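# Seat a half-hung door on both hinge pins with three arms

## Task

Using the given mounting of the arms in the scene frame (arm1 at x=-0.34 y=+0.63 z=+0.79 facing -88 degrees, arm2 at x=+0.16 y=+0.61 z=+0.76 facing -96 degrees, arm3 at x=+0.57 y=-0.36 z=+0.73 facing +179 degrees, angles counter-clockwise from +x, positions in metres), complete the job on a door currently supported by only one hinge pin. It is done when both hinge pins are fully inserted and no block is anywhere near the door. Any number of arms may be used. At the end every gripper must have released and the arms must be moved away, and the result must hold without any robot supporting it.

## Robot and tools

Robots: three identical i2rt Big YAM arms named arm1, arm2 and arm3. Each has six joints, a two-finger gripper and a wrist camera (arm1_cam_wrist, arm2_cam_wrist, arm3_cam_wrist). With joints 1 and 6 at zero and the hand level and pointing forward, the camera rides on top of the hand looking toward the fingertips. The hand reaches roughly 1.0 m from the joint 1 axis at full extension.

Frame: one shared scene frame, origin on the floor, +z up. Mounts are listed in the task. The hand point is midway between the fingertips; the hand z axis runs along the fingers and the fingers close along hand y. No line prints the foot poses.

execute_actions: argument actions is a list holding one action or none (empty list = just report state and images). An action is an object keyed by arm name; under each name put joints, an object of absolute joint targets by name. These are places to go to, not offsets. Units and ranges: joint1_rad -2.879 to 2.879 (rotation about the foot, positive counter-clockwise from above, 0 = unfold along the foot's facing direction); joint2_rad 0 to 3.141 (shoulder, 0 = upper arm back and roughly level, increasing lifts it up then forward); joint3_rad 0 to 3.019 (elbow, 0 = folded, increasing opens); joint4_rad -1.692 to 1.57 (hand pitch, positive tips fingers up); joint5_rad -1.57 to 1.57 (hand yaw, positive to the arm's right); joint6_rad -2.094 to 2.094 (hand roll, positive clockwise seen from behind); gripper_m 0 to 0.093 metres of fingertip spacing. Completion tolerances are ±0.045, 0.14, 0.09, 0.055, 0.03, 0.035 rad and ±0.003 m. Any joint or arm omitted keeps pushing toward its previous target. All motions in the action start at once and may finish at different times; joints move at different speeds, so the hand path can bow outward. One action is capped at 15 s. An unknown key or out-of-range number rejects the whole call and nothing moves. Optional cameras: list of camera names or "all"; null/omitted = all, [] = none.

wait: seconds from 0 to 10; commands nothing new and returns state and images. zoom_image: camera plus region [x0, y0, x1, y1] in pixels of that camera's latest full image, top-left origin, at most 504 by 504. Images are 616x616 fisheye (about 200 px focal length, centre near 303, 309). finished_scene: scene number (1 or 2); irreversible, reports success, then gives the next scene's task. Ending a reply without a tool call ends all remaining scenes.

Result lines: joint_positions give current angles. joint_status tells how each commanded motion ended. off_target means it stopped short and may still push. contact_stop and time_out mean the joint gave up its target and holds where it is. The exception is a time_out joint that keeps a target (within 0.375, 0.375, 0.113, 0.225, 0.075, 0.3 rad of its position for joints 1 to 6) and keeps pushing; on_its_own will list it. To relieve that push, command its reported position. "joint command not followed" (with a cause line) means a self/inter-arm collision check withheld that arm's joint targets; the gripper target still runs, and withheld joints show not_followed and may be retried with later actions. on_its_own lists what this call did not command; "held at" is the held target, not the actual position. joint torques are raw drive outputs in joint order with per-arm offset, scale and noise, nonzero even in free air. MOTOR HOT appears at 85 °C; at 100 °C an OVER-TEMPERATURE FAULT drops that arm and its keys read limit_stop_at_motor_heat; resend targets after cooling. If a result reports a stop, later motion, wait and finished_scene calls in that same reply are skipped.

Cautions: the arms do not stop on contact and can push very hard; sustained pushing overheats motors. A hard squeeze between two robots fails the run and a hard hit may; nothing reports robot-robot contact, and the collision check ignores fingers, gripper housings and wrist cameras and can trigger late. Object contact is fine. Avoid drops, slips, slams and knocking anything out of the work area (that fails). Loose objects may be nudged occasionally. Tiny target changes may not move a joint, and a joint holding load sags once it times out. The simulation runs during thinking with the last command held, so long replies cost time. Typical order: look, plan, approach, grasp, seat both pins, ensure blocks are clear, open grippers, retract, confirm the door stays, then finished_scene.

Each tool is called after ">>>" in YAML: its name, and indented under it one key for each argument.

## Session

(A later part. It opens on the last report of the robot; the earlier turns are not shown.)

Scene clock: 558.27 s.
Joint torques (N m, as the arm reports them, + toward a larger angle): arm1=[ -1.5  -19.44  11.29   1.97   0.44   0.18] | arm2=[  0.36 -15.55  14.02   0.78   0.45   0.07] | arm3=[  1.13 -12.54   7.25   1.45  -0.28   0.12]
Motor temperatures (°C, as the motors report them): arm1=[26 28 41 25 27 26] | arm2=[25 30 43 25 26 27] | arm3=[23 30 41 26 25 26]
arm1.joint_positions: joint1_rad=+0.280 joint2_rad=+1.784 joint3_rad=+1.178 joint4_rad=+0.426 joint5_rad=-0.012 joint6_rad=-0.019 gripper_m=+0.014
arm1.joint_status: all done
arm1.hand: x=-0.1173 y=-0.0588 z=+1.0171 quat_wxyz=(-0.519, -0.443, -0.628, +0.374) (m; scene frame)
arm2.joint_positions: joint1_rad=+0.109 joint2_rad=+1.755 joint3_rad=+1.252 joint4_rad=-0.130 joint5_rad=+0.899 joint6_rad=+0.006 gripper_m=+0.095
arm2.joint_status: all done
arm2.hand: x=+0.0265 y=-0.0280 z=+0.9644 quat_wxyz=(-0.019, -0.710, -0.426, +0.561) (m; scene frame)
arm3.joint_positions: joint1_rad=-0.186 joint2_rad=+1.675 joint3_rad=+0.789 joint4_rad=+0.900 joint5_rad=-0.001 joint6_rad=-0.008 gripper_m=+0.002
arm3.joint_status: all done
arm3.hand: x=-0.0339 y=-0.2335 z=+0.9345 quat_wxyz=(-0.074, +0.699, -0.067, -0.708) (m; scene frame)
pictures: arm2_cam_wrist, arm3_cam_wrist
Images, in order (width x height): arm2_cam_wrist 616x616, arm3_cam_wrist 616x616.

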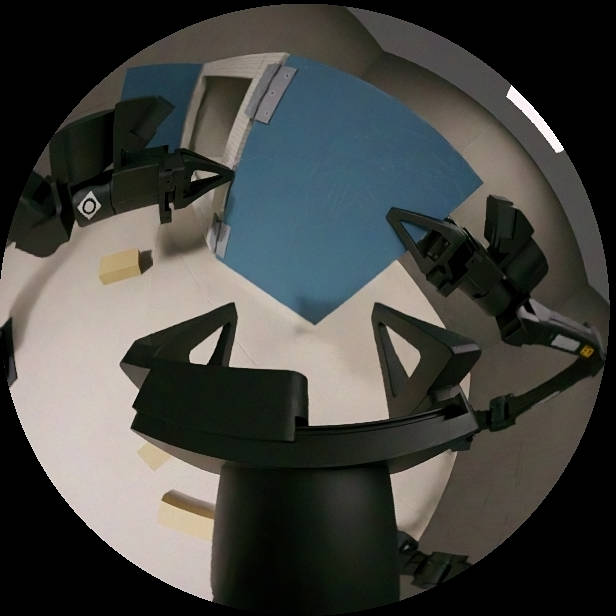

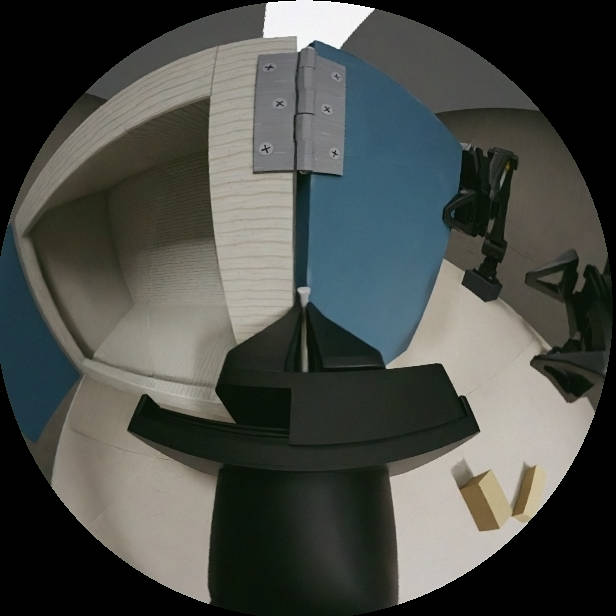

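>>> execute_actions:
  actions:
    - {"arm3":{"joints":{"joint5_rad":-0.01}}}
  cameras: []

>>> execute_actions:
  actions:
    - {"arm3":{"joints":{"joint2_rad":1.76,"joint4_rad":0.93}}}
  cameras: ["arm2_cam_wrist","arm3_cam_wrist"]

>>> zoom_image:
  camera: "arm2_cam_wrist"
  region: [195, 160, 255, 270]

Scene clock: 586.93 s.
Joint torques (N m, as the arm reports them, + toward a larger angle): arm1=[ -1.52 -19.59  11.26   2.04   0.45   0.2 ] | arm2=[  0.5  -15.29  14.02   0.68   0.47   0.07] | arm3=[  1.07 -12.07   7.04   1.44  -0.32   0.09]
Motor temperatures (°C, as the motors report them): arm1=[26 28 43 25 28 26] | arm2=[25 31 44 25 26 27] | arm3=[23 32 41 27 25 26]
arm1.joint_positions: joint1_rad=+0.280 joint2_rad=+1.784 joint3_rad=+1.178 joint4_rad=+0.426 joint5_rad=-0.012 joint6_rad=-0.019 gripper_m=+0.014
arm1.joint_status: not commanded
arm1.hand: x=-0.1173 y=-0.0588 z=+1.0171 quat_wxyz=(-0.519, -0.443, -0.628, +0.374) (m; scene frame)
arm2.joint_positions: joint1_rad=+0.109 joint2_rad=+1.755 joint3_rad=+1.252 joint4_rad=-0.130 joint5_rad=+0.899 joint6_rad=+0.006 gripper_m=+0.095
arm2.joint_status: not commanded
arm2.hand: x=+0.0265 y=-0.0280 z=+0.9644 quat_wxyz=(-0.019, -0.710, -0.426, +0.561) (m; scene frame)
arm3.joint_positions: joint1_rad=-0.186 joint2_rad=+1.675 joint3_rad=+0.789 joint4_rad=+0.900 joint5_rad=-0.006 joint6_rad=-0.008 gripper_m=+0.002
arm3.joint_status: all done
arm3.hand: x=-0.0341 y=-0.2343 z=+0.9345 quat_wxyz=(-0.073, +0.699, -0.066, -0.708) (m; scene frame)
pictures: none
No camera images: the call's "cameras" was empty. Leave "cameras" out to get every camera's image.

Scene clock: 587.63 s.
Joint torques (N m, as the arm reports them, + toward a larger angle): arm1=[ -1.63 -19.55  11.25   2.05   0.46   0.21] | arm2=[  0.22 -15.48  14.01   0.75   0.45   0.08] | arm3=[ 1.31 -9.23  6.81  1.84 -0.34  0.1 ]
Motor temperatures (°C, as the motors report them): arm1=[26 28 43 25 28 26] | arm2=[25 31 44 25 26 27] | arm3=[23 32 41 27 25 26]
arm1.joint_positions: joint1_rad=+0.280 joint2_rad=+1.784 joint3_rad=+1.178 joint4_rad=+0.426 joint5_rad=-0.012 joint6_rad=-0.020 gripper_m=+0.014
arm1.joint_status: not commanded
arm1.hand: x=-0.1173 y=-0.0588 z=+1.0171 quat_wxyz=(-0.519, -0.443, -0.628, +0.374) (m; scene frame)
arm2.joint_positions: joint1_rad=+0.109 joint2_rad=+1.755 joint3_rad=+1.252 joint4_rad=-0.130 joint5_rad=+0.899 joint6_rad=+0.006 gripper_m=+0.095
arm2.joint_status: not commanded
arm2.hand: x=+0.0265 y=-0.0280 z=+0.9644 quat_wxyz=(-0.019, -0.710, -0.426, +0.561) (m; scene frame)
arm3.joint_positions: joint1_rad=-0.186 joint2_rad=+1.728 joint3_rad=+0.789 joint4_rad=+0.931 joint5_rad=-0.006 joint6_rad=-0.007 gripper_m=+0.002
arm3.joint_status: all done
arm3.hand: x=-0.0374 y=-0.2336 z=+0.9107 quat_wxyz=(-0.072, +0.707, -0.067, -0.701) (m; scene frame)
pictures: arm2_cam_wrist, arm3_cam_wrist
Images, in order (width x height): arm2_cam_wrist 616x616, arm3_cam_wrist 616x616.

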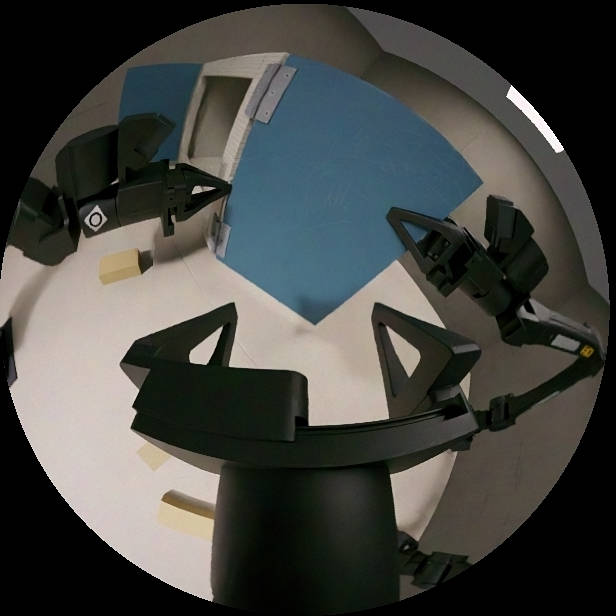

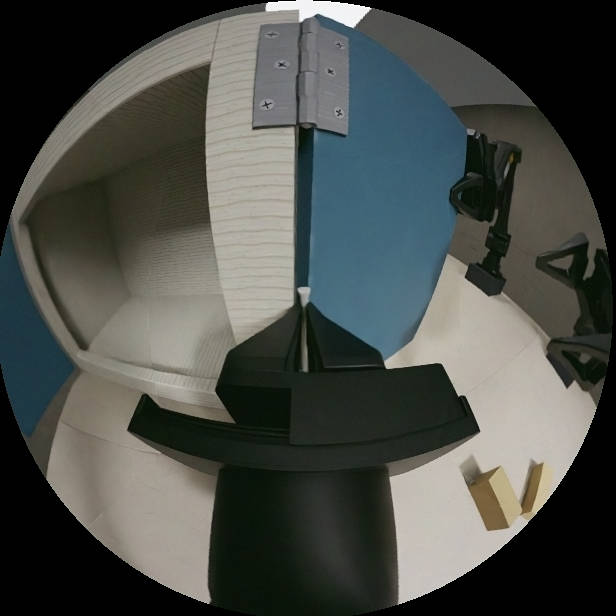

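Region (195, 160, 255, 270) of arm2_cam_wrist's 616x616 image, scaled by 4.582, with more detail than that image has; it fills the left 275 columns of this view, and the rest is white.

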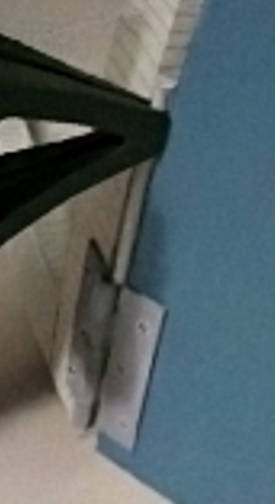

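>>> execute_actions:
  actions:
    - {"arm3":{"joints":{"joint2_rad":1.68,"joint3_rad":0.765,"joint4_rad":0.915}}}
  cameras: []

>>> execute_actions:
  actions:
    - {"arm3":{"joints":{"joint2_rad":1.75,"joint4_rad":0.945}}}
  cameras: ["arm2_cam_wrist","arm3_cam_wrist"]

>>> zoom_image:
  camera: "arm2_cam_wrist"
  region: [195, 160, 255, 270]

>>> zoom_image:
  camera: "arm3_cam_wrist"
  region: [275, 110, 335, 330]

Scene clock: 598.30 s.
Joint torques (N m, as the arm reports them, + toward a larger angle): arm1=[ -1.48 -19.46  11.28   2.03   0.46   0.2 ] | arm2=[  0.52 -15.91  13.94   0.65   0.45   0.07] | arm3=[  1.05 -12.94   6.55   1.4   -0.32   0.12]
Motor temperatures (°C, as the motors report them): arm1=[26 28 43 25 28 26] | arm2=[25 31 44 25 26 27] | arm3=[23 31 41 27 25 26]
arm1.joint_positions: joint1_rad=+0.280 joint2_rad=+1.784 joint3_rad=+1.178 joint4_rad=+0.426 joint5_rad=-0.012 joint6_rad=-0.020 gripper_m=+0.014
arm1.joint_status: not commanded
arm1.hand: x=-0.1173 y=-0.0588 z=+1.0171 quat_wxyz=(-0.519, -0.443, -0.628, +0.374) (m; scene frame)
arm2.joint_positions: joint1_rad=+0.109 joint2_rad=+1.755 joint3_rad=+1.252 joint4_rad=-0.130 joint5_rad=+0.899 joint6_rad=+0.006 gripper_m=+0.095
arm2.joint_status: not commanded
arm2.hand: x=+0.0265 y=-0.0280 z=+0.9644 quat_wxyz=(-0.019, -0.710, -0.426, +0.561) (m; scene frame)
arm3.joint_positions: joint1_rad=-0.186 joint2_rad=+1.702 joint3_rad=+0.767 joint4_rad=+0.926 joint5_rad=-0.006 joint6_rad=-0.007 gripper_m=+0.002
arm3.joint_status: all done
arm3.hand: x=-0.0294 y=-0.2353 z=+0.9146 quat_wxyz=(-0.072, +0.707, -0.067, -0.700) (m; scene frame)
pictures: none
No camera images: the call's "cameras" was empty. Leave "cameras" out to get every camera's image.

Scene clock: 599.07 s.
Joint torques (N m, as the arm reports them, + toward a larger angle): arm1=[ -1.58 -19.67  11.29   2.03   0.44   0.2 ] | arm2=[  0.12 -15.64  13.87   0.79   0.48   0.08] | arm3=[  1.51 -10.44   6.55   2.41  -0.31   0.11]
Motor temperatures (°C, as the motors report them): arm1=[26 28 43 25 28 26] | arm2=[25 31 44 25 26 27] | arm3=[23 31 41 27 25 26]
arm1.joint_positions: joint1_rad=+0.280 joint2_rad=+1.784 joint3_rad=+1.178 joint4_rad=+0.426 joint5_rad=-0.012 joint6_rad=-0.020 gripper_m=+0.014
arm1.joint_status: not commanded
arm1.hand: x=-0.1173 y=-0.0588 z=+1.0171 quat_wxyz=(-0.519, -0.443, -0.628, +0.374) (m; scene frame)
arm2.joint_positions: joint1_rad=+0.109 joint2_rad=+1.755 joint3_rad=+1.252 joint4_rad=-0.130 joint5_rad=+0.899 joint6_rad=+0.006 gripper_m=+0.095
arm2.joint_status: not commanded
arm2.hand: x=+0.0265 y=-0.0280 z=+0.9644 quat_wxyz=(-0.019, -0.710, -0.426, +0.561) (m; scene frame)
arm3.joint_positions: joint1_rad=-0.186 joint2_rad=+1.738 joint3_rad=+0.765 joint4_rad=+0.927 joint5_rad=-0.006 joint6_rad=-0.007 gripper_m=+0.002
arm3.joint_status: all done
arm3.hand: x=-0.0302 y=-0.2351 z=+0.8923 quat_wxyz=(-0.070, +0.720, -0.068, -0.687) (m; scene frame)
pictures: arm2_cam_wrist, arm3_cam_wrist
Images, in order (width x height): arm2_cam_wrist 616x616, arm3_cam_wrist 616x616.

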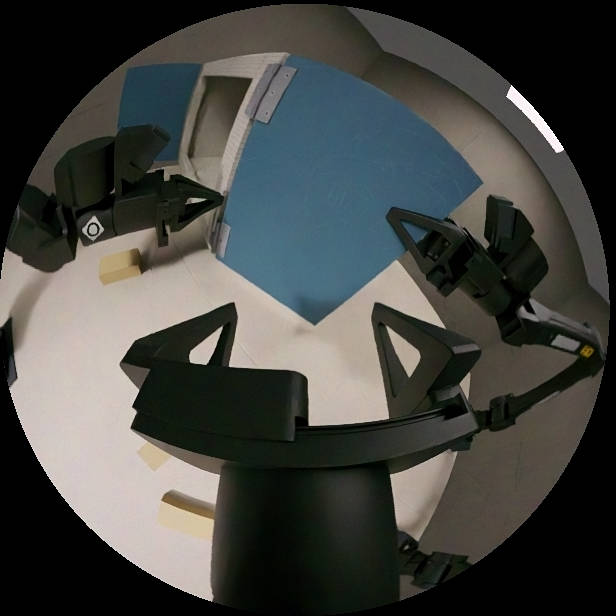

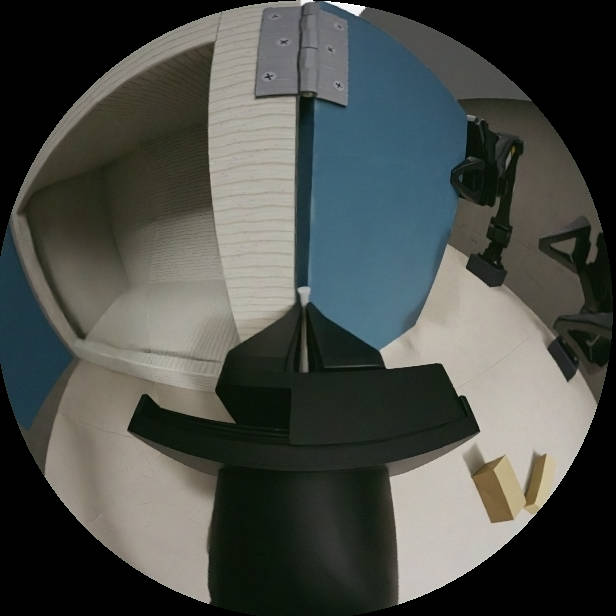

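Region (195, 160, 255, 270) of arm2_cam_wrist's 616x616 image, scaled by 4.582, with more detail than that image has; it fills the left 275 columns of this view, and the rest is white.

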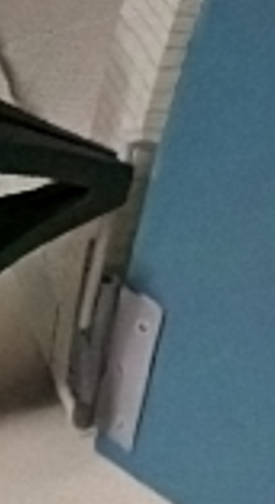

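Region (275, 110, 335, 330) of arm3_cam_wrist's 616x616 image, scaled by 2.291, with more detail than that image has; it fills the left 137 columns of this view, and the rest is white.

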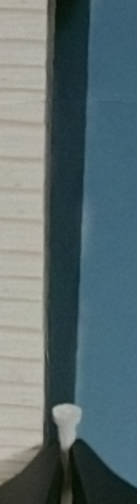

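>>> execute_actions:
  actions:
    - {"arm3":{"joints":{"joint2_rad":1.655,"joint3_rad":0.79,"joint4_rad":0.89,"joint5_rad":0.003}}}
  cameras: ["arm3_cam_wrist"]

>>> zoom_image:
  camera: "arm3_cam_wrist"
  region: [275, 130, 335, 330]

Scene clock: 611.03 s.
Joint torques (N m, as the arm reports them, + toward a larger angle): arm1=[ -1.65 -19.51  11.26   2.03   0.45   0.2 ] | arm2=[  0.54 -15.31  13.96   0.71   0.46   0.07] | arm3=[  1.02 -11.73   9.11   1.5    0.04   0.13]
Motor temperatures (°C, as the motors report them): arm1=[26 29 43 25 28 26] | arm2=[25 32 44 25 26 27] | arm3=[23 31 41 27 25 26]
arm1.joint_positions: joint1_rad=+0.280 joint2_rad=+1.784 joint3_rad=+1.178 joint4_rad=+0.426 joint5_rad=-0.012 joint6_rad=-0.020 gripper_m=+0.014
arm1.joint_status: not commanded
arm1.hand: x=-0.1173 y=-0.0588 z=+1.0171 quat_wxyz=(-0.519, -0.443, -0.628, +0.374) (m; scene frame)
arm2.joint_positions: joint1_rad=+0.109 joint2_rad=+1.755 joint3_rad=+1.252 joint4_rad=-0.130 joint5_rad=+0.899 joint6_rad=+0.006 gripper_m=+0.095
arm2.joint_status: not commanded
arm2.hand: x=+0.0265 y=-0.0280 z=+0.9644 quat_wxyz=(-0.019, -0.710, -0.426, +0.561) (m; scene frame)
arm3.joint_positions: joint1_rad=-0.186 joint2_rad=+1.664 joint3_rad=+0.765 joint4_rad=+0.898 joint5_rad=-0.001 joint6_rad=-0.007 gripper_m=+0.002
arm3.joint_status: all done
arm3.hand: x=-0.0260 y=-0.2352 z=+0.9288 quat_wxyz=(-0.074, +0.704, -0.068, -0.703) (m; scene frame)
pictures: arm3_cam_wrist
Images, in order (width x height): arm3_cam_wrist 616x616.

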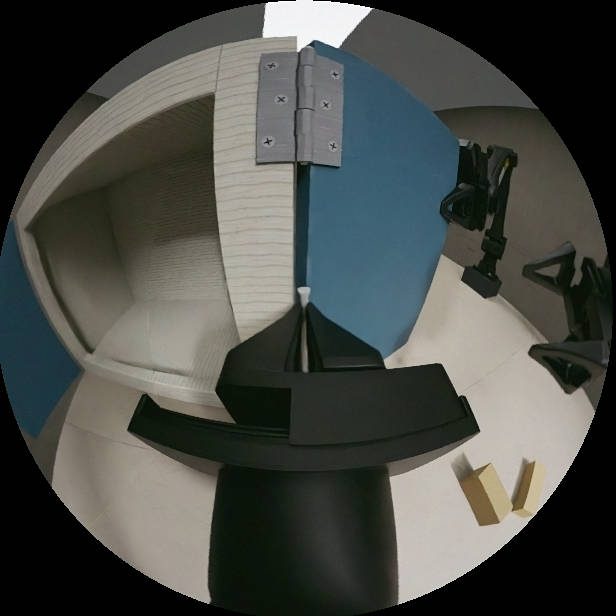

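Region (275, 130, 335, 330) of arm3_cam_wrist's 616x616 image, scaled by 2.520, with more detail than that image has; it fills the left 151 columns of this view, and the rest is white.

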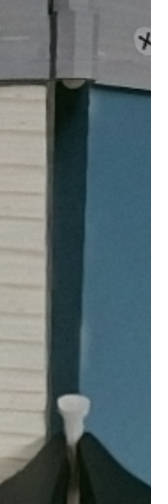

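>>> execute_actions:
  actions:
    - {"arm3":{"joints":{"joint3_rad":0.835}}}
  cameras: []

Scene clock: 616.53 s.
Joint torques (N m, as the arm reports them, + toward a larger angle): arm1=[ -1.75 -19.58  11.25   2.02   0.46   0.2 ] | arm2=[  0.28 -15.45  13.97   0.66   0.46   0.07] | arm3=[  0.9  -12.01  10.62   1.41   0.02   0.14]
Motor temperatures (°C, as the motors report them): arm1=[26 29 43 25 28 26] | arm2=[25 32 44 25 26 27] | arm3=[23 31 42 27 25 26]
arm1.joint_positions: joint1_rad=+0.280 joint2_rad=+1.784 joint3_rad=+1.178 joint4_rad=+0.426 joint5_rad=-0.012 joint6_rad=-0.020 gripper_m=+0.014
arm1.joint_status: not commanded
arm1.hand: x=-0.1173 y=-0.0588 z=+1.0171 quat_wxyz=(-0.519, -0.443, -0.628, +0.374) (m; scene frame)
arm2.joint_positions: joint1_rad=+0.109 joint2_rad=+1.755 joint3_rad=+1.252 joint4_rad=-0.130 joint5_rad=+0.899 joint6_rad=+0.006 gripper_m=+0.095
arm2.joint_status: not commanded
arm2.hand: x=+0.0265 y=-0.0280 z=+0.9644 quat_wxyz=(-0.019, -0.710, -0.426, +0.561) (m; scene frame)
arm3.joint_positions: joint1_rad=-0.186 joint2_rad=+1.664 joint3_rad=+0.795 joint4_rad=+0.898 joint5_rad=-0.001 joint6_rad=-0.007 gripper_m=+0.002
arm3.joint_status: all done
arm3.hand: x=-0.0346 y=-0.2334 z=+0.9434 quat_wxyz=(-0.075, +0.694, -0.067, -0.713) (m; scene frame)
pictures: none
No camera images: the call's "cameras" was empty. Leave "cameras" out to get every camera's image.

>>> execute_actions:
  actions:
    - {"arm3":{"joints":{"joint3_rad":0.776}}}
  cameras: []

>>> execute_actions:
  actions:
    - {"arm3":{"joints":{"joint2_rad":1.745,"joint4_rad":0.965}}}
  cameras: ["arm2_cam_wrist"]

>>> zoom_image:
  camera: "arm2_cam_wrist"
  region: [195, 160, 255, 270]

Scene clock: 622.80 s.
Joint torques (N m, as the arm reports them, + toward a larger angle): arm1=[ -1.42 -19.55  11.29   2.05   0.44   0.2 ] | arm2=[  0.13 -16.02  14.02   0.68   0.45   0.07] | arm3=[  1.37 -11.46   6.83   1.48   0.02   0.12]
Motor temperatures (°C, as the motors report them): arm1=[26 29 44 25 28 26] | arm2=[25 32 45 25 26 27] | arm3=[23 32 43 27 25 26]
arm1.joint_positions: joint1_rad=+0.280 joint2_rad=+1.784 joint3_rad=+1.178 joint4_rad=+0.426 joint5_rad=-0.012 joint6_rad=-0.020 gripper_m=+0.014
arm1.joint_status: not commanded
arm1.hand: x=-0.1173 y=-0.0588 z=+1.0171 quat_wxyz=(-0.519, -0.443, -0.628, +0.374) (m; scene frame)
arm2.joint_positions: joint1_rad=+0.109 joint2_rad=+1.755 joint3_rad=+1.252 joint4_rad=-0.130 joint5_rad=+0.899 joint6_rad=+0.006 gripper_m=+0.095
arm2.joint_status: not commanded
arm2.hand: x=+0.0265 y=-0.0280 z=+0.9644 quat_wxyz=(-0.019, -0.710, -0.426, +0.561) (m; scene frame)
arm3.joint_positions: joint1_rad=-0.186 joint2_rad=+1.664 joint3_rad=+0.777 joint4_rad=+0.898 joint5_rad=-0.001 joint6_rad=-0.007 gripper_m=+0.002
arm3.joint_status: all done
arm3.hand: x=-0.0296 y=-0.2344 z=+0.9346 quat_wxyz=(-0.074, +0.700, -0.068, -0.707) (m; scene frame)
pictures: none
No camera images: the call's "cameras" was empty. Leave "cameras" out to get every camera's image.

Scene clock: 623.63 s.
Joint torques (N m, as the arm reports them, + toward a larger angle): arm1=[ -1.34 -19.47  11.25   2.04   0.45   0.21] | arm2=[  0.2  -15.72  14.04   0.67   0.46   0.07] | arm3=[  1.26 -10.82   6.51   2.05   0.02   0.13]
Motor temperatures (°C, as the motors report them): arm1=[26 29 44 25 28 26] | arm2=[25 32 45 25 26 27] | arm3=[23 32 43 27 25 26]
arm1.joint_positions: joint1_rad=+0.280 joint2_rad=+1.784 joint3_rad=+1.178 joint4_rad=+0.426 joint5_rad=-0.012 joint6_rad=-0.020 gripper_m=+0.014
arm1.joint_status: not commanded
arm1.hand: x=-0.1173 y=-0.0588 z=+1.0171 quat_wxyz=(-0.519, -0.443, -0.628, +0.374) (m; scene frame)
arm2.joint_positions: joint1_rad=+0.109 joint2_rad=+1.755 joint3_rad=+1.252 joint4_rad=-0.130 joint5_rad=+0.899 joint6_rad=+0.006 gripper_m=+0.095
arm2.joint_status: not commanded
arm2.hand: x=+0.0265 y=-0.0280 z=+0.9644 quat_wxyz=(-0.019, -0.710, -0.426, +0.561) (m; scene frame)
arm3.joint_positions: joint1_rad=-0.186 joint2_rad=+1.728 joint3_rad=+0.777 joint4_rad=+0.955 joint5_rad=-0.001 joint6_rad=-0.007 gripper_m=+0.002
arm3.joint_status: all done
arm3.hand: x=-0.0335 y=-0.2335 z=+0.9110 quat_wxyz=(-0.074, +0.702, -0.068, -0.705) (m; scene frame)
pictures: arm2_cam_wrist
Images, in order (width x height): arm2_cam_wrist 616x616.

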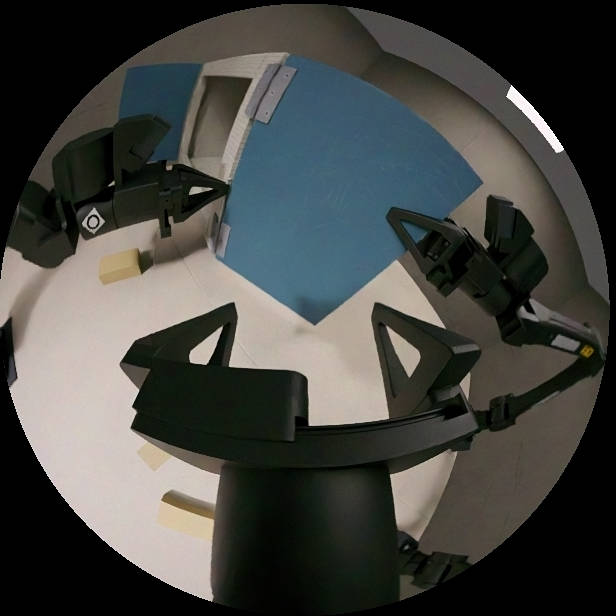

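Region (195, 160, 255, 270) of arm2_cam_wrist's 616x616 image, scaled by 4.582, with more detail than that image has; it fills the left 275 columns of this view, and the rest is white.

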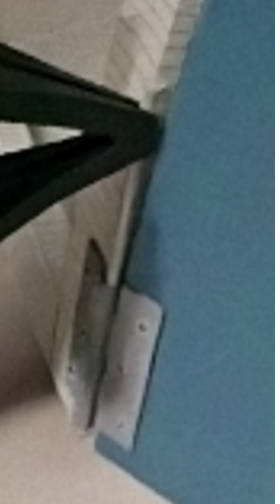

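Pin tip now over the hole, it appears. Continue down.

>>> execute_actions:
  actions:
    - {"arm3":{"joints":{"joint2_rad":1.785,"joint4_rad":0.985}}}
  cameras: ["arm2_cam_wrist"]

>>> zoom_image:
  camera: "arm2_cam_wrist"
  region: [195, 160, 255, 270]

Scene clock: 627.30 s.
Joint torques (N m, as the arm reports them, + toward a larger angle): arm1=[ -1.64 -19.58  11.26   2.07   0.46   0.2 ] | arm2=[  0.55 -15.62  13.83   0.74   0.49   0.05] | arm3=[ 1.39 -8.16  6.53  1.79  0.02  0.12]
Motor temperatures (°C, as the motors report them): arm1=[26 29 44 25 28 26] | arm2=[25 32 45 25 26 27] | arm3=[23 32 43 27 25 26]
arm1.joint_positions: joint1_rad=+0.280 joint2_rad=+1.784 joint3_rad=+1.178 joint4_rad=+0.426 joint5_rad=-0.012 joint6_rad=-0.020 gripper_m=+0.014
arm1.joint_status: not commanded
arm1.hand: x=-0.1173 y=-0.0588 z=+1.0171 quat_wxyz=(-0.519, -0.443, -0.628, +0.374) (m; scene frame)
arm2.joint_positions: joint1_rad=+0.109 joint2_rad=+1.755 joint3_rad=+1.252 joint4_rad=-0.130 joint5_rad=+0.899 joint6_rad=+0.006 gripper_m=+0.095
arm2.joint_status: not commanded
arm2.hand: x=+0.0265 y=-0.0280 z=+0.9644 quat_wxyz=(-0.019, -0.710, -0.426, +0.561) (m; scene frame)
arm3.joint_positions: joint1_rad=-0.186 joint2_rad=+1.743 joint3_rad=+0.777 joint4_rad=+0.987 joint5_rad=-0.001 joint6_rad=-0.007 gripper_m=+0.002
arm3.joint_status: all done
arm3.hand: x=-0.0342 y=-0.2334 z=+0.9099 quat_wxyz=(-0.075, +0.696, -0.067, -0.711) (m; scene frame)
pictures: arm2_cam_wrist
Images, in order (width x height): arm2_cam_wrist 616x616.

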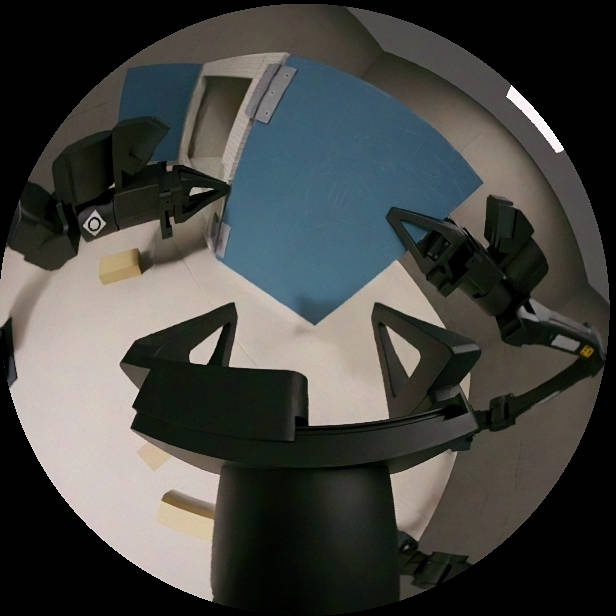

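Region (195, 160, 255, 270) of arm2_cam_wrist's 616x616 image, scaled by 4.582, with more detail than that image has; it fills the left 275 columns of this view, and the rest is white.

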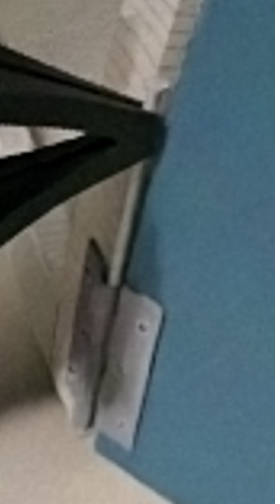

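>>> execute_actions:
  actions:
    - {"arm3":{"joints":{"joint2_rad":1.75,"joint5_rad":0.02}}}
  cameras: []

>>> execute_actions:
  actions:
    - {"arm3":{"joints":{"joint5_rad":-0.03}}}
  cameras: ["arm3_cam_wrist"]

Scene clock: 634.60 s.
Joint torques (N m, as the arm reports them, + toward a larger angle): arm1=[ -1.63 -19.71  11.25   2.02   0.45   0.2 ] | arm2=[  0.7  -15.11  13.96   0.62   0.45   0.08] | arm3=[  1.07 -10.95   6.35   1.72  -0.07   0.1 ]
Motor temperatures (°C, as the motors report them): arm1=[26 29 44 25 28 26] | arm2=[25 32 45 25 26 27] | arm3=[23 31 42 27 25 26]
arm1.joint_positions: joint1_rad=+0.280 joint2_rad=+1.784 joint3_rad=+1.178 joint4_rad=+0.426 joint5_rad=-0.012 joint6_rad=-0.020 gripper_m=+0.014
arm1.joint_status: not commanded
arm1.hand: x=-0.1173 y=-0.0588 z=+1.0171 quat_wxyz=(-0.519, -0.443, -0.628, +0.374) (m; scene frame)
arm2.joint_positions: joint1_rad=+0.109 joint2_rad=+1.755 joint3_rad=+1.252 joint4_rad=-0.130 joint5_rad=+0.899 joint6_rad=+0.006 gripper_m=+0.095
arm2.joint_status: not commanded
arm2.hand: x=+0.0265 y=-0.0280 z=+0.9644 quat_wxyz=(-0.019, -0.710, -0.426, +0.561) (m; scene frame)
arm3.joint_positions: joint1_rad=-0.186 joint2_rad=+1.743 joint3_rad=+0.777 joint4_rad=+0.987 joint5_rad=+0.018 joint6_rad=-0.006 gripper_m=+0.002
arm3.joint_status: all done
arm3.hand: x=-0.0336 y=-0.2304 z=+0.9099 quat_wxyz=(-0.081, +0.695, -0.075, -0.710) (m; scene frame)
pictures: none
No camera images: the call's "cameras" was empty. Leave "cameras" out to get every camera's image.

Scene clock: 635.20 s.
Joint torques (N m, as the arm reports them, + toward a larger angle): arm1=[ -1.39 -19.66  11.3    2.05   0.46   0.2 ] | arm2=[  0.78 -15.67  13.99   0.71   0.43   0.07] | arm3=[  1.31 -10.99   6.31   1.67  -0.71   0.09]
Motor temperatures (°C, as the motors report them): arm1=[26 29 44 25 28 26] | arm2=[25 32 45 25 26 27] | arm3=[23 31 42 27 25 26]
arm1.joint_positions: joint1_rad=+0.280 joint2_rad=+1.784 joint3_rad=+1.178 joint4_rad=+0.426 joint5_rad=-0.012 joint6_rad=-0.020 gripper_m=+0.014
arm1.joint_status: not commanded
arm1.hand: x=-0.1173 y=-0.0588 z=+1.0171 quat_wxyz=(-0.519, -0.443, -0.628, +0.374) (m; scene frame)
arm2.joint_positions: joint1_rad=+0.109 joint2_rad=+1.755 joint3_rad=+1.252 joint4_rad=-0.130 joint5_rad=+0.899 joint6_rad=+0.006 gripper_m=+0.095
arm2.joint_status: not commanded
arm2.hand: x=+0.0265 y=-0.0280 z=+0.9644 quat_wxyz=(-0.019, -0.710, -0.426, +0.561) (m; scene frame)
arm3.joint_positions: joint1_rad=-0.186 joint2_rad=+1.743 joint3_rad=+0.777 joint4_rad=+0.987 joint5_rad=-0.016 joint6_rad=-0.006 gripper_m=+0.002
arm3.joint_status: all done
arm3.hand: x=-0.0348 y=-0.2363 z=+0.9099 quat_wxyz=(-0.069, +0.697, -0.062, -0.711) (m; scene frame)
pictures: arm3_cam_wrist
Images, in order (width x height): arm3_cam_wrist 616x616.

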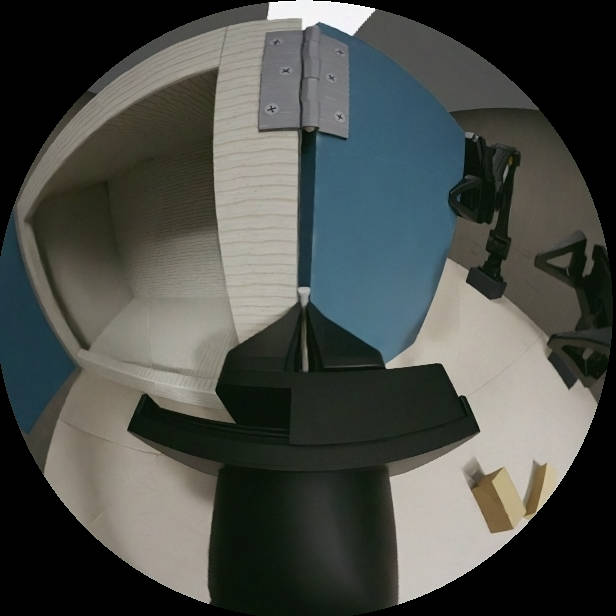

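>>> execute_actions:
  actions:
    - {"arm3":{"joints":{"joint2_rad":1.767,"joint5_rad":0.025,"joint4_rad":0.97}}}
  cameras: ["arm2_cam_wrist"]

>>> zoom_image:
  camera: "arm2_cam_wrist"
  region: [195, 160, 255, 270]

Scene clock: 644.07 s.
Joint torques (N m, as the arm reports them, + toward a larger angle): arm1=[ -1.49 -19.53  11.31   2.     0.45   0.21] | arm2=[  0.5  -15.25  14.     0.7    0.44   0.08] | arm3=[  1.03 -10.39   6.38   1.35  -0.08   0.09]
Motor temperatures (°C, as the motors report them): arm1=[26 29 44 25 28 26] | arm2=[25 32 45 25 26 27] | arm3=[23 31 42 27 25 26]
arm1.joint_positions: joint1_rad=+0.280 joint2_rad=+1.784 joint3_rad=+1.178 joint4_rad=+0.426 joint5_rad=-0.012 joint6_rad=-0.020 gripper_m=+0.014
arm1.joint_status: not commanded
arm1.hand: x=-0.1173 y=-0.0588 z=+1.0171 quat_wxyz=(-0.519, -0.443, -0.628, +0.374) (m; scene frame)
arm2.joint_positions: joint1_rad=+0.109 joint2_rad=+1.755 joint3_rad=+1.252 joint4_rad=-0.130 joint5_rad=+0.899 joint6_rad=+0.006 gripper_m=+0.095
arm2.joint_status: not commanded
arm2.hand: x=+0.0265 y=-0.0280 z=+0.9644 quat_wxyz=(-0.019, -0.710, -0.426, +0.561) (m; scene frame)
arm3.joint_positions: joint1_rad=-0.185 joint2_rad=+1.750 joint3_rad=+0.777 joint4_rad=+0.981 joint5_rad=+0.024 joint6_rad=-0.004 gripper_m=+0.002
arm3.joint_status: all done
arm3.hand: x=-0.0339 y=-0.2301 z=+0.9043 quat_wxyz=(-0.081, +0.700, -0.077, -0.705) (m; scene frame)
pictures: arm2_cam_wrist
Images, in order (width x height): arm2_cam_wrist 616x616.

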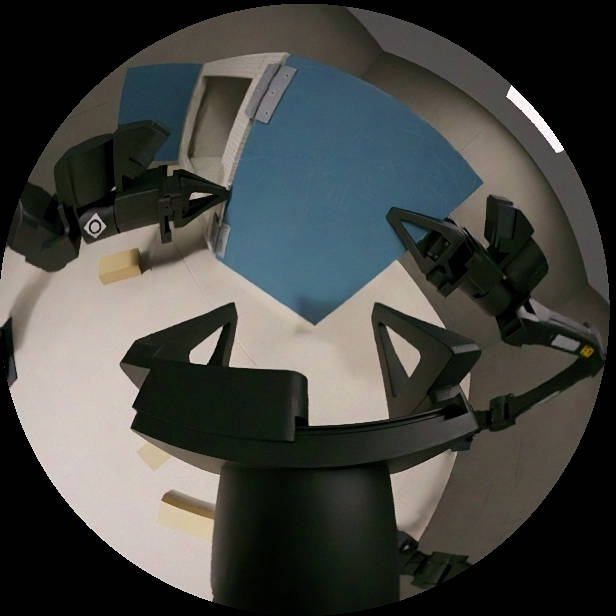

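Region (195, 160, 255, 270) of arm2_cam_wrist's 616x616 image, scaled by 4.582, with more detail than that image has; it fills the left 275 columns of this view, and the rest is white.

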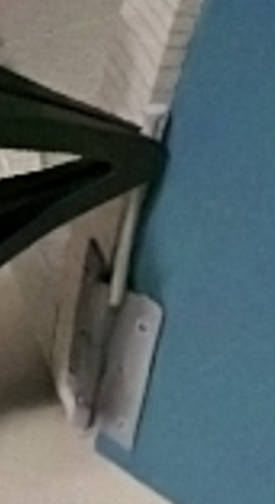

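>>> execute_actions:
  actions:
    - {"arm3":{"joints":{"joint2_rad":1.69,"joint4_rad":0.94}}}
  cameras: []

>>> execute_actions:
  actions:
    - {"arm3":{"joints":{"joint5_rad":-0.026}}}
  cameras: []

>>> execute_actions:
  actions:
    - {"arm3":{"joints":{"joint2_rad":1.78,"joint4_rad":0.975}}}
  cameras: ["arm2_cam_wrist"]

>>> zoom_image:
  camera: "arm2_cam_wrist"
  region: [195, 160, 255, 270]

Scene clock: 652.70 s.
Joint torques (N m, as the arm reports them, + toward a larger angle): arm1=[ -1.47 -19.54  11.31   2.04   0.45   0.21] | arm2=[  0.6  -15.62  13.97   0.78   0.45   0.07] | arm3=[  0.64 -12.11   6.73   1.46  -0.15   0.11]
Motor temperatures (°C, as the motors report them): arm1=[26 29 44 25 28 26] | arm2=[25 32 45 25 26 27] | arm3=[23 32 41 27 25 26]
arm1.joint_positions: joint1_rad=+0.280 joint2_rad=+1.784 joint3_rad=+1.178 joint4_rad=+0.426 joint5_rad=-0.012 joint6_rad=-0.020 gripper_m=+0.014
arm1.joint_status: not commanded
arm1.hand: x=-0.1173 y=-0.0588 z=+1.0171 quat_wxyz=(-0.519, -0.443, -0.628, +0.374) (m; scene frame)
arm2.joint_positions: joint1_rad=+0.109 joint2_rad=+1.755 joint3_rad=+1.252 joint4_rad=-0.130 joint5_rad=+0.899 joint6_rad=+0.006 gripper_m=+0.095
arm2.joint_status: not commanded
arm2.hand: x=+0.0265 y=-0.0280 z=+0.9644 quat_wxyz=(-0.019, -0.710, -0.426, +0.561) (m; scene frame)
arm3.joint_positions: joint1_rad=-0.185 joint2_rad=+1.705 joint3_rad=+0.777 joint4_rad=+0.948 joint5_rad=+0.026 joint6_rad=-0.004 gripper_m=+0.002
arm3.joint_status: all done
arm3.hand: x=-0.0315 y=-0.2303 z=+0.9224 quat_wxyz=(-0.082, +0.696, -0.077, -0.709) (m; scene frame)
pictures: none
No camera images: the call's "cameras" was empty. Leave "cameras" out to get every camera's image.

Scene clock: 653.27 s.
Joint torques (N m, as the arm reports them, + toward a larger angle): arm1=[ -1.56 -19.71  11.29   2.03   0.46   0.22] | arm2=[  0.5  -15.52  14.01   0.68   0.48   0.09] | arm3=[  0.88 -12.83   6.63   1.44  -0.31   0.08]
Motor temperatures (°C, as the motors report them): arm1=[26 29 44 25 28 26] | arm2=[25 32 45 25 26 27] | arm3=[23 32 41 27 25 26]
arm1.joint_positions: joint1_rad=+0.280 joint2_rad=+1.784 joint3_rad=+1.178 joint4_rad=+0.426 joint5_rad=-0.012 joint6_rad=-0.020 gripper_m=+0.014
arm1.joint_status: not commanded
arm1.hand: x=-0.1173 y=-0.0588 z=+1.0171 quat_wxyz=(-0.519, -0.443, -0.628, +0.374) (m; scene frame)
arm2.joint_positions: joint1_rad=+0.109 joint2_rad=+1.755 joint3_rad=+1.252 joint4_rad=-0.130 joint5_rad=+0.899 joint6_rad=+0.006 gripper_m=+0.095
arm2.joint_status: not commanded
arm2.hand: x=+0.0265 y=-0.0280 z=+0.9644 quat_wxyz=(-0.019, -0.710, -0.426, +0.561) (m; scene frame)
arm3.joint_positions: joint1_rad=-0.185 joint2_rad=+1.705 joint3_rad=+0.777 joint4_rad=+0.948 joint5_rad=-0.022 joint6_rad=-0.004 gripper_m=+0.002
arm3.joint_status: all done
arm3.hand: x=-0.0331 y=-0.2383 z=+0.9224 quat_wxyz=(-0.066, +0.697, -0.061, -0.711) (m; scene frame)
pictures: none
No camera images: the call's "cameras" was empty. Leave "cameras" out to get every camera's image.

Scene clock: 653.97 s.
Joint torques (N m, as the arm reports them, + toward a larger angle): arm1=[ -1.5  -19.61  11.28   2.01   0.45   0.2 ] | arm2=[  0.78 -15.57  14.05   0.73   0.48   0.07] | arm3=[ 1.02 -8.82  6.6   1.93 -0.28  0.06]
Motor temperatures (°C, as the motors report them): arm1=[26 29 44 25 28 26] | arm2=[25 32 45 25 26 27] | arm3=[23 32 41 27 25 26]
arm1.joint_positions: joint1_rad=+0.280 joint2_rad=+1.784 joint3_rad=+1.178 joint4_rad=+0.426 joint5_rad=-0.012 joint6_rad=-0.020 gripper_m=+0.014
arm1.joint_status: not commanded
arm1.hand: x=-0.1173 y=-0.0588 z=+1.0171 quat_wxyz=(-0.519, -0.443, -0.628, +0.374) (m; scene frame)
arm2.joint_positions: joint1_rad=+0.109 joint2_rad=+1.755 joint3_rad=+1.252 joint4_rad=-0.130 joint5_rad=+0.899 joint6_rad=+0.006 gripper_m=+0.095
arm2.joint_status: not commanded
arm2.hand: x=+0.0265 y=-0.0280 z=+0.9644 quat_wxyz=(-0.019, -0.710, -0.426, +0.561) (m; scene frame)
arm3.joint_positions: joint1_rad=-0.185 joint2_rad=+1.748 joint3_rad=+0.774 joint4_rad=+0.973 joint5_rad=-0.022 joint6_rad=-0.004 gripper_m=+0.002
arm3.joint_status: all done
arm3.hand: x=-0.0344 y=-0.2380 z=+0.9016 quat_wxyz=(-0.065, +0.705, -0.061, -0.704) (m; scene frame)
pictures: arm2_cam_wrist
Images, in order (width x height): arm2_cam_wrist 616x616.

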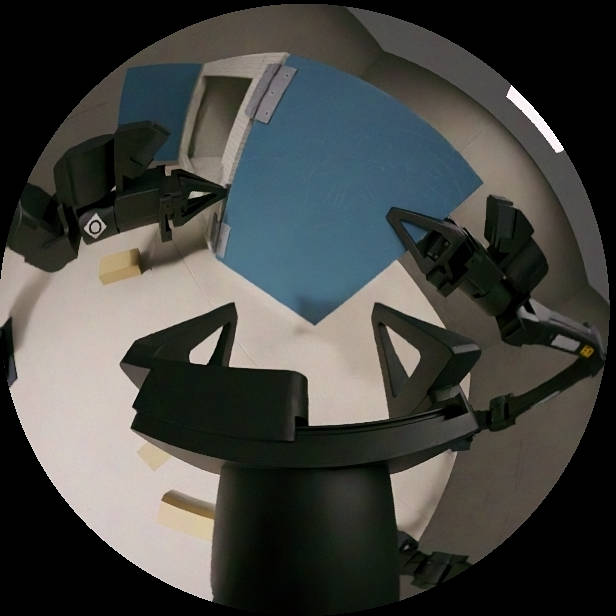

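Region (195, 160, 255, 270) of arm2_cam_wrist's 616x616 image, scaled by 4.582, with more detail than that image has; it fills the left 275 columns of this view, and the rest is white.

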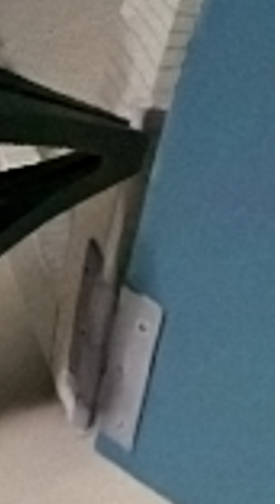

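>>> execute_actions:
  actions:
    - {"arm3":{"joints":{"joint2_rad":1.82,"joint4_rad":1.01}}}
  cameras: ["arm2_cam_wrist","arm3_cam_wrist"]

>>> zoom_image:
  camera: "arm2_cam_wrist"
  region: [195, 160, 255, 270]

Scene clock: 659.27 s.
Joint torques (N m, as the arm reports them, + toward a larger angle): arm1=[ -1.6  -19.45  11.25   2.     0.45   0.21] | arm2=[  0.82 -15.73  13.96   0.69   0.45   0.07] | arm3=[ 0.91 -7.72  6.73  1.43 -0.3   0.09]
Motor temperatures (°C, as the motors report them): arm1=[26 30 44 25 28 26] | arm2=[25 32 45 25 26 27] | arm3=[23 31 41 27 25 26]
arm1.joint_positions: joint1_rad=+0.280 joint2_rad=+1.784 joint3_rad=+1.178 joint4_rad=+0.426 joint5_rad=-0.012 joint6_rad=-0.020 gripper_m=+0.014
arm1.joint_status: not commanded
arm1.hand: x=-0.1173 y=-0.0588 z=+1.0171 quat_wxyz=(-0.519, -0.443, -0.628, +0.374) (m; scene frame)
arm2.joint_positions: joint1_rad=+0.109 joint2_rad=+1.755 joint3_rad=+1.252 joint4_rad=-0.130 joint5_rad=+0.899 joint6_rad=+0.006 gripper_m=+0.095
arm2.joint_status: not commanded
arm2.hand: x=+0.0265 y=-0.0280 z=+0.9644 quat_wxyz=(-0.019, -0.710, -0.426, +0.561) (m; scene frame)
arm3.joint_positions: joint1_rad=-0.185 joint2_rad=+1.768 joint3_rad=+0.772 joint4_rad=+1.020 joint5_rad=-0.022 joint6_rad=-0.004 gripper_m=+0.002
arm3.joint_status: all done
arm3.hand: x=-0.0346 y=-0.2380 z=+0.9009 quat_wxyz=(-0.066, +0.696, -0.060, -0.713) (m; scene frame)
pictures: arm2_cam_wrist, arm3_cam_wrist
Images, in order (width x height): arm2_cam_wrist 616x616, arm3_cam_wrist 616x616.

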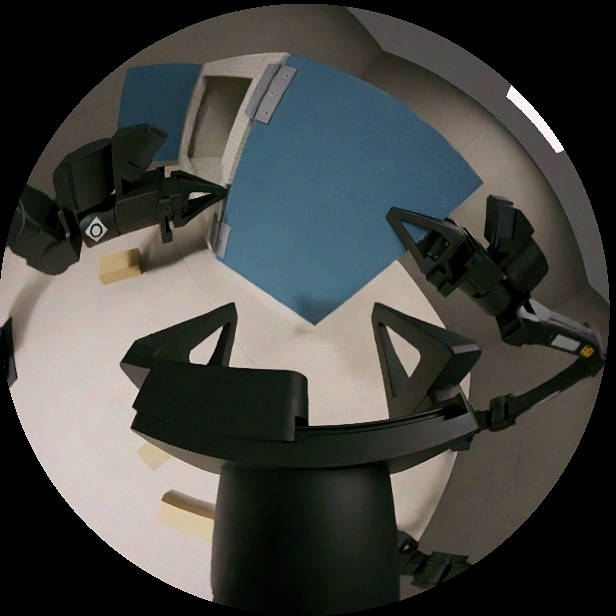

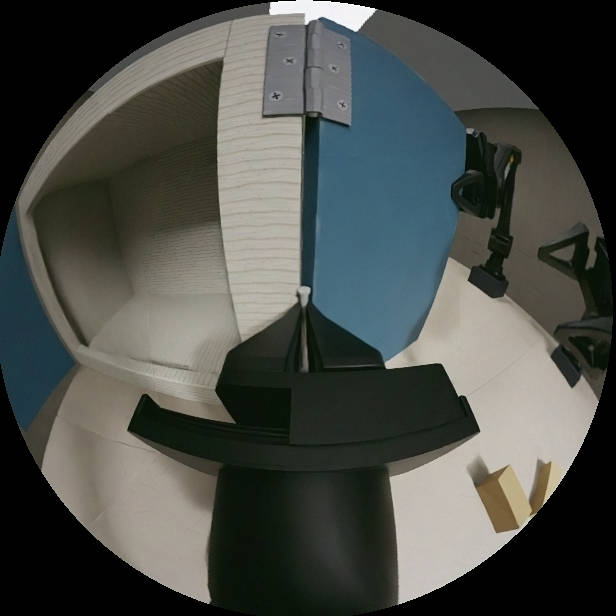

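Region (195, 160, 255, 270) of arm2_cam_wrist's 616x616 image, scaled by 4.582, with more detail than that image has; it fills the left 275 columns of this view, and the rest is white.

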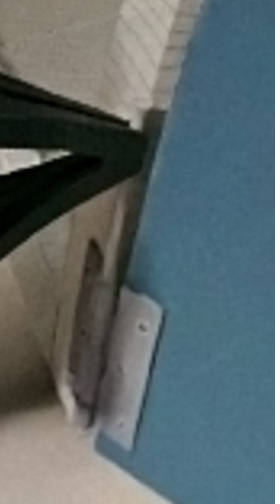

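>>> execute_actions:
  actions: []

>>> zoom_image:
  camera: "arm2_cam_wrist"
  region: [170,130,290,290]

Scene clock: 677.03 s.
Joint torques (N m, as the arm reports them, + toward a larger angle): arm1=[ -1.46 -19.64  11.27   2.01   0.45   0.2 ] | arm2=[  0.7  -15.56  13.88   0.61   0.47   0.07] | arm3=[ 1.11 -7.57  6.56  1.46 -0.3   0.07]
Motor temperatures (°C, as the motors report them): arm1=[26 30 45 25 28 26] | arm2=[25 32 46 25 26 27] | arm3=[23 31 41 27 25 26]
arm1.joint_positions: joint1_rad=+0.280 joint2_rad=+1.784 joint3_rad=+1.178 joint4_rad=+0.426 joint5_rad=-0.012 joint6_rad=-0.020 gripper_m=+0.014
arm1.joint_status: not commanded
arm1.hand: x=-0.1173 y=-0.0588 z=+1.0171 quat_wxyz=(-0.519, -0.443, -0.628, +0.374) (m; scene frame)
arm2.joint_positions: joint1_rad=+0.109 joint2_rad=+1.755 joint3_rad=+1.252 joint4_rad=-0.130 joint5_rad=+0.899 joint6_rad=+0.006 gripper_m=+0.095
arm2.joint_status: not commanded
arm2.hand: x=+0.0265 y=-0.0280 z=+0.9644 quat_wxyz=(-0.019, -0.710, -0.426, +0.561) (m; scene frame)
arm3.joint_positions: joint1_rad=-0.185 joint2_rad=+1.768 joint3_rad=+0.772 joint4_rad=+1.020 joint5_rad=-0.022 joint6_rad=-0.004 gripper_m=+0.002
arm3.joint_status: all done
arm3.hand: x=-0.0346 y=-0.2380 z=+0.9009 quat_wxyz=(-0.066, +0.696, -0.060, -0.713) (m; scene frame)
pictures: arm1_cam_wrist, arm2_cam_wrist, arm3_cam_wrist
Images, in order (width x height): arm1_cam_wrist 616x616, arm2_cam_wrist 616x616, arm3_cam_wrist 616x616.

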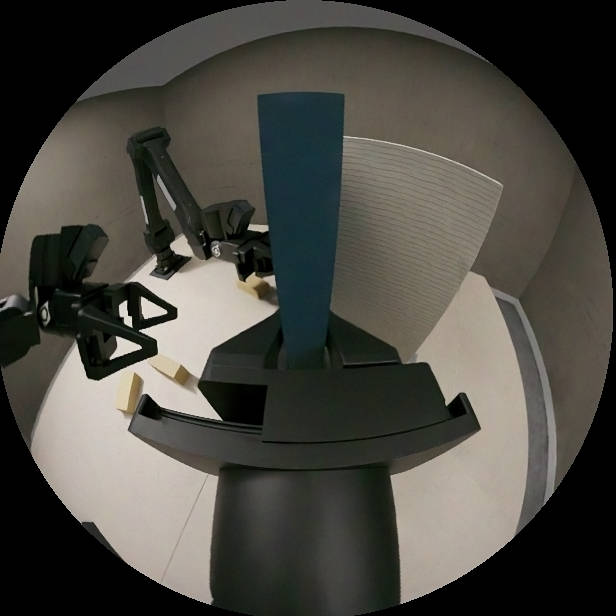

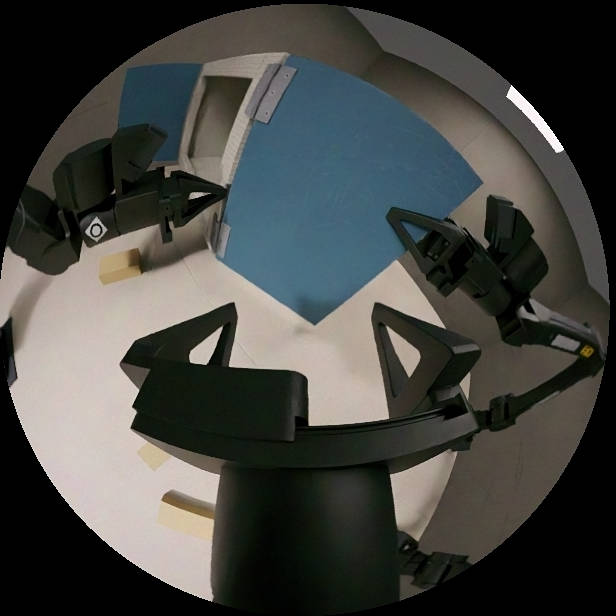

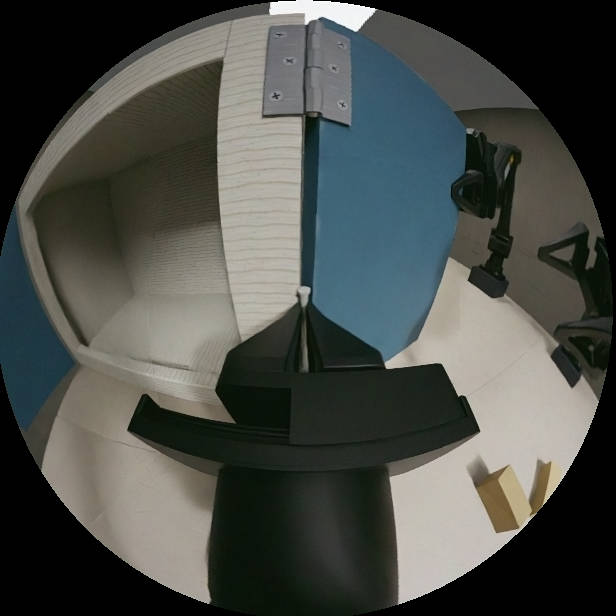

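Region (170, 130, 290, 290) of arm2_cam_wrist's 616x616 image, scaled by 3.150, with more detail than that image has; it fills the left 378 columns of this view, and the rest is white.

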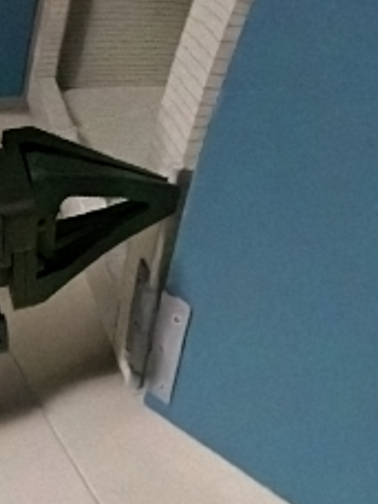

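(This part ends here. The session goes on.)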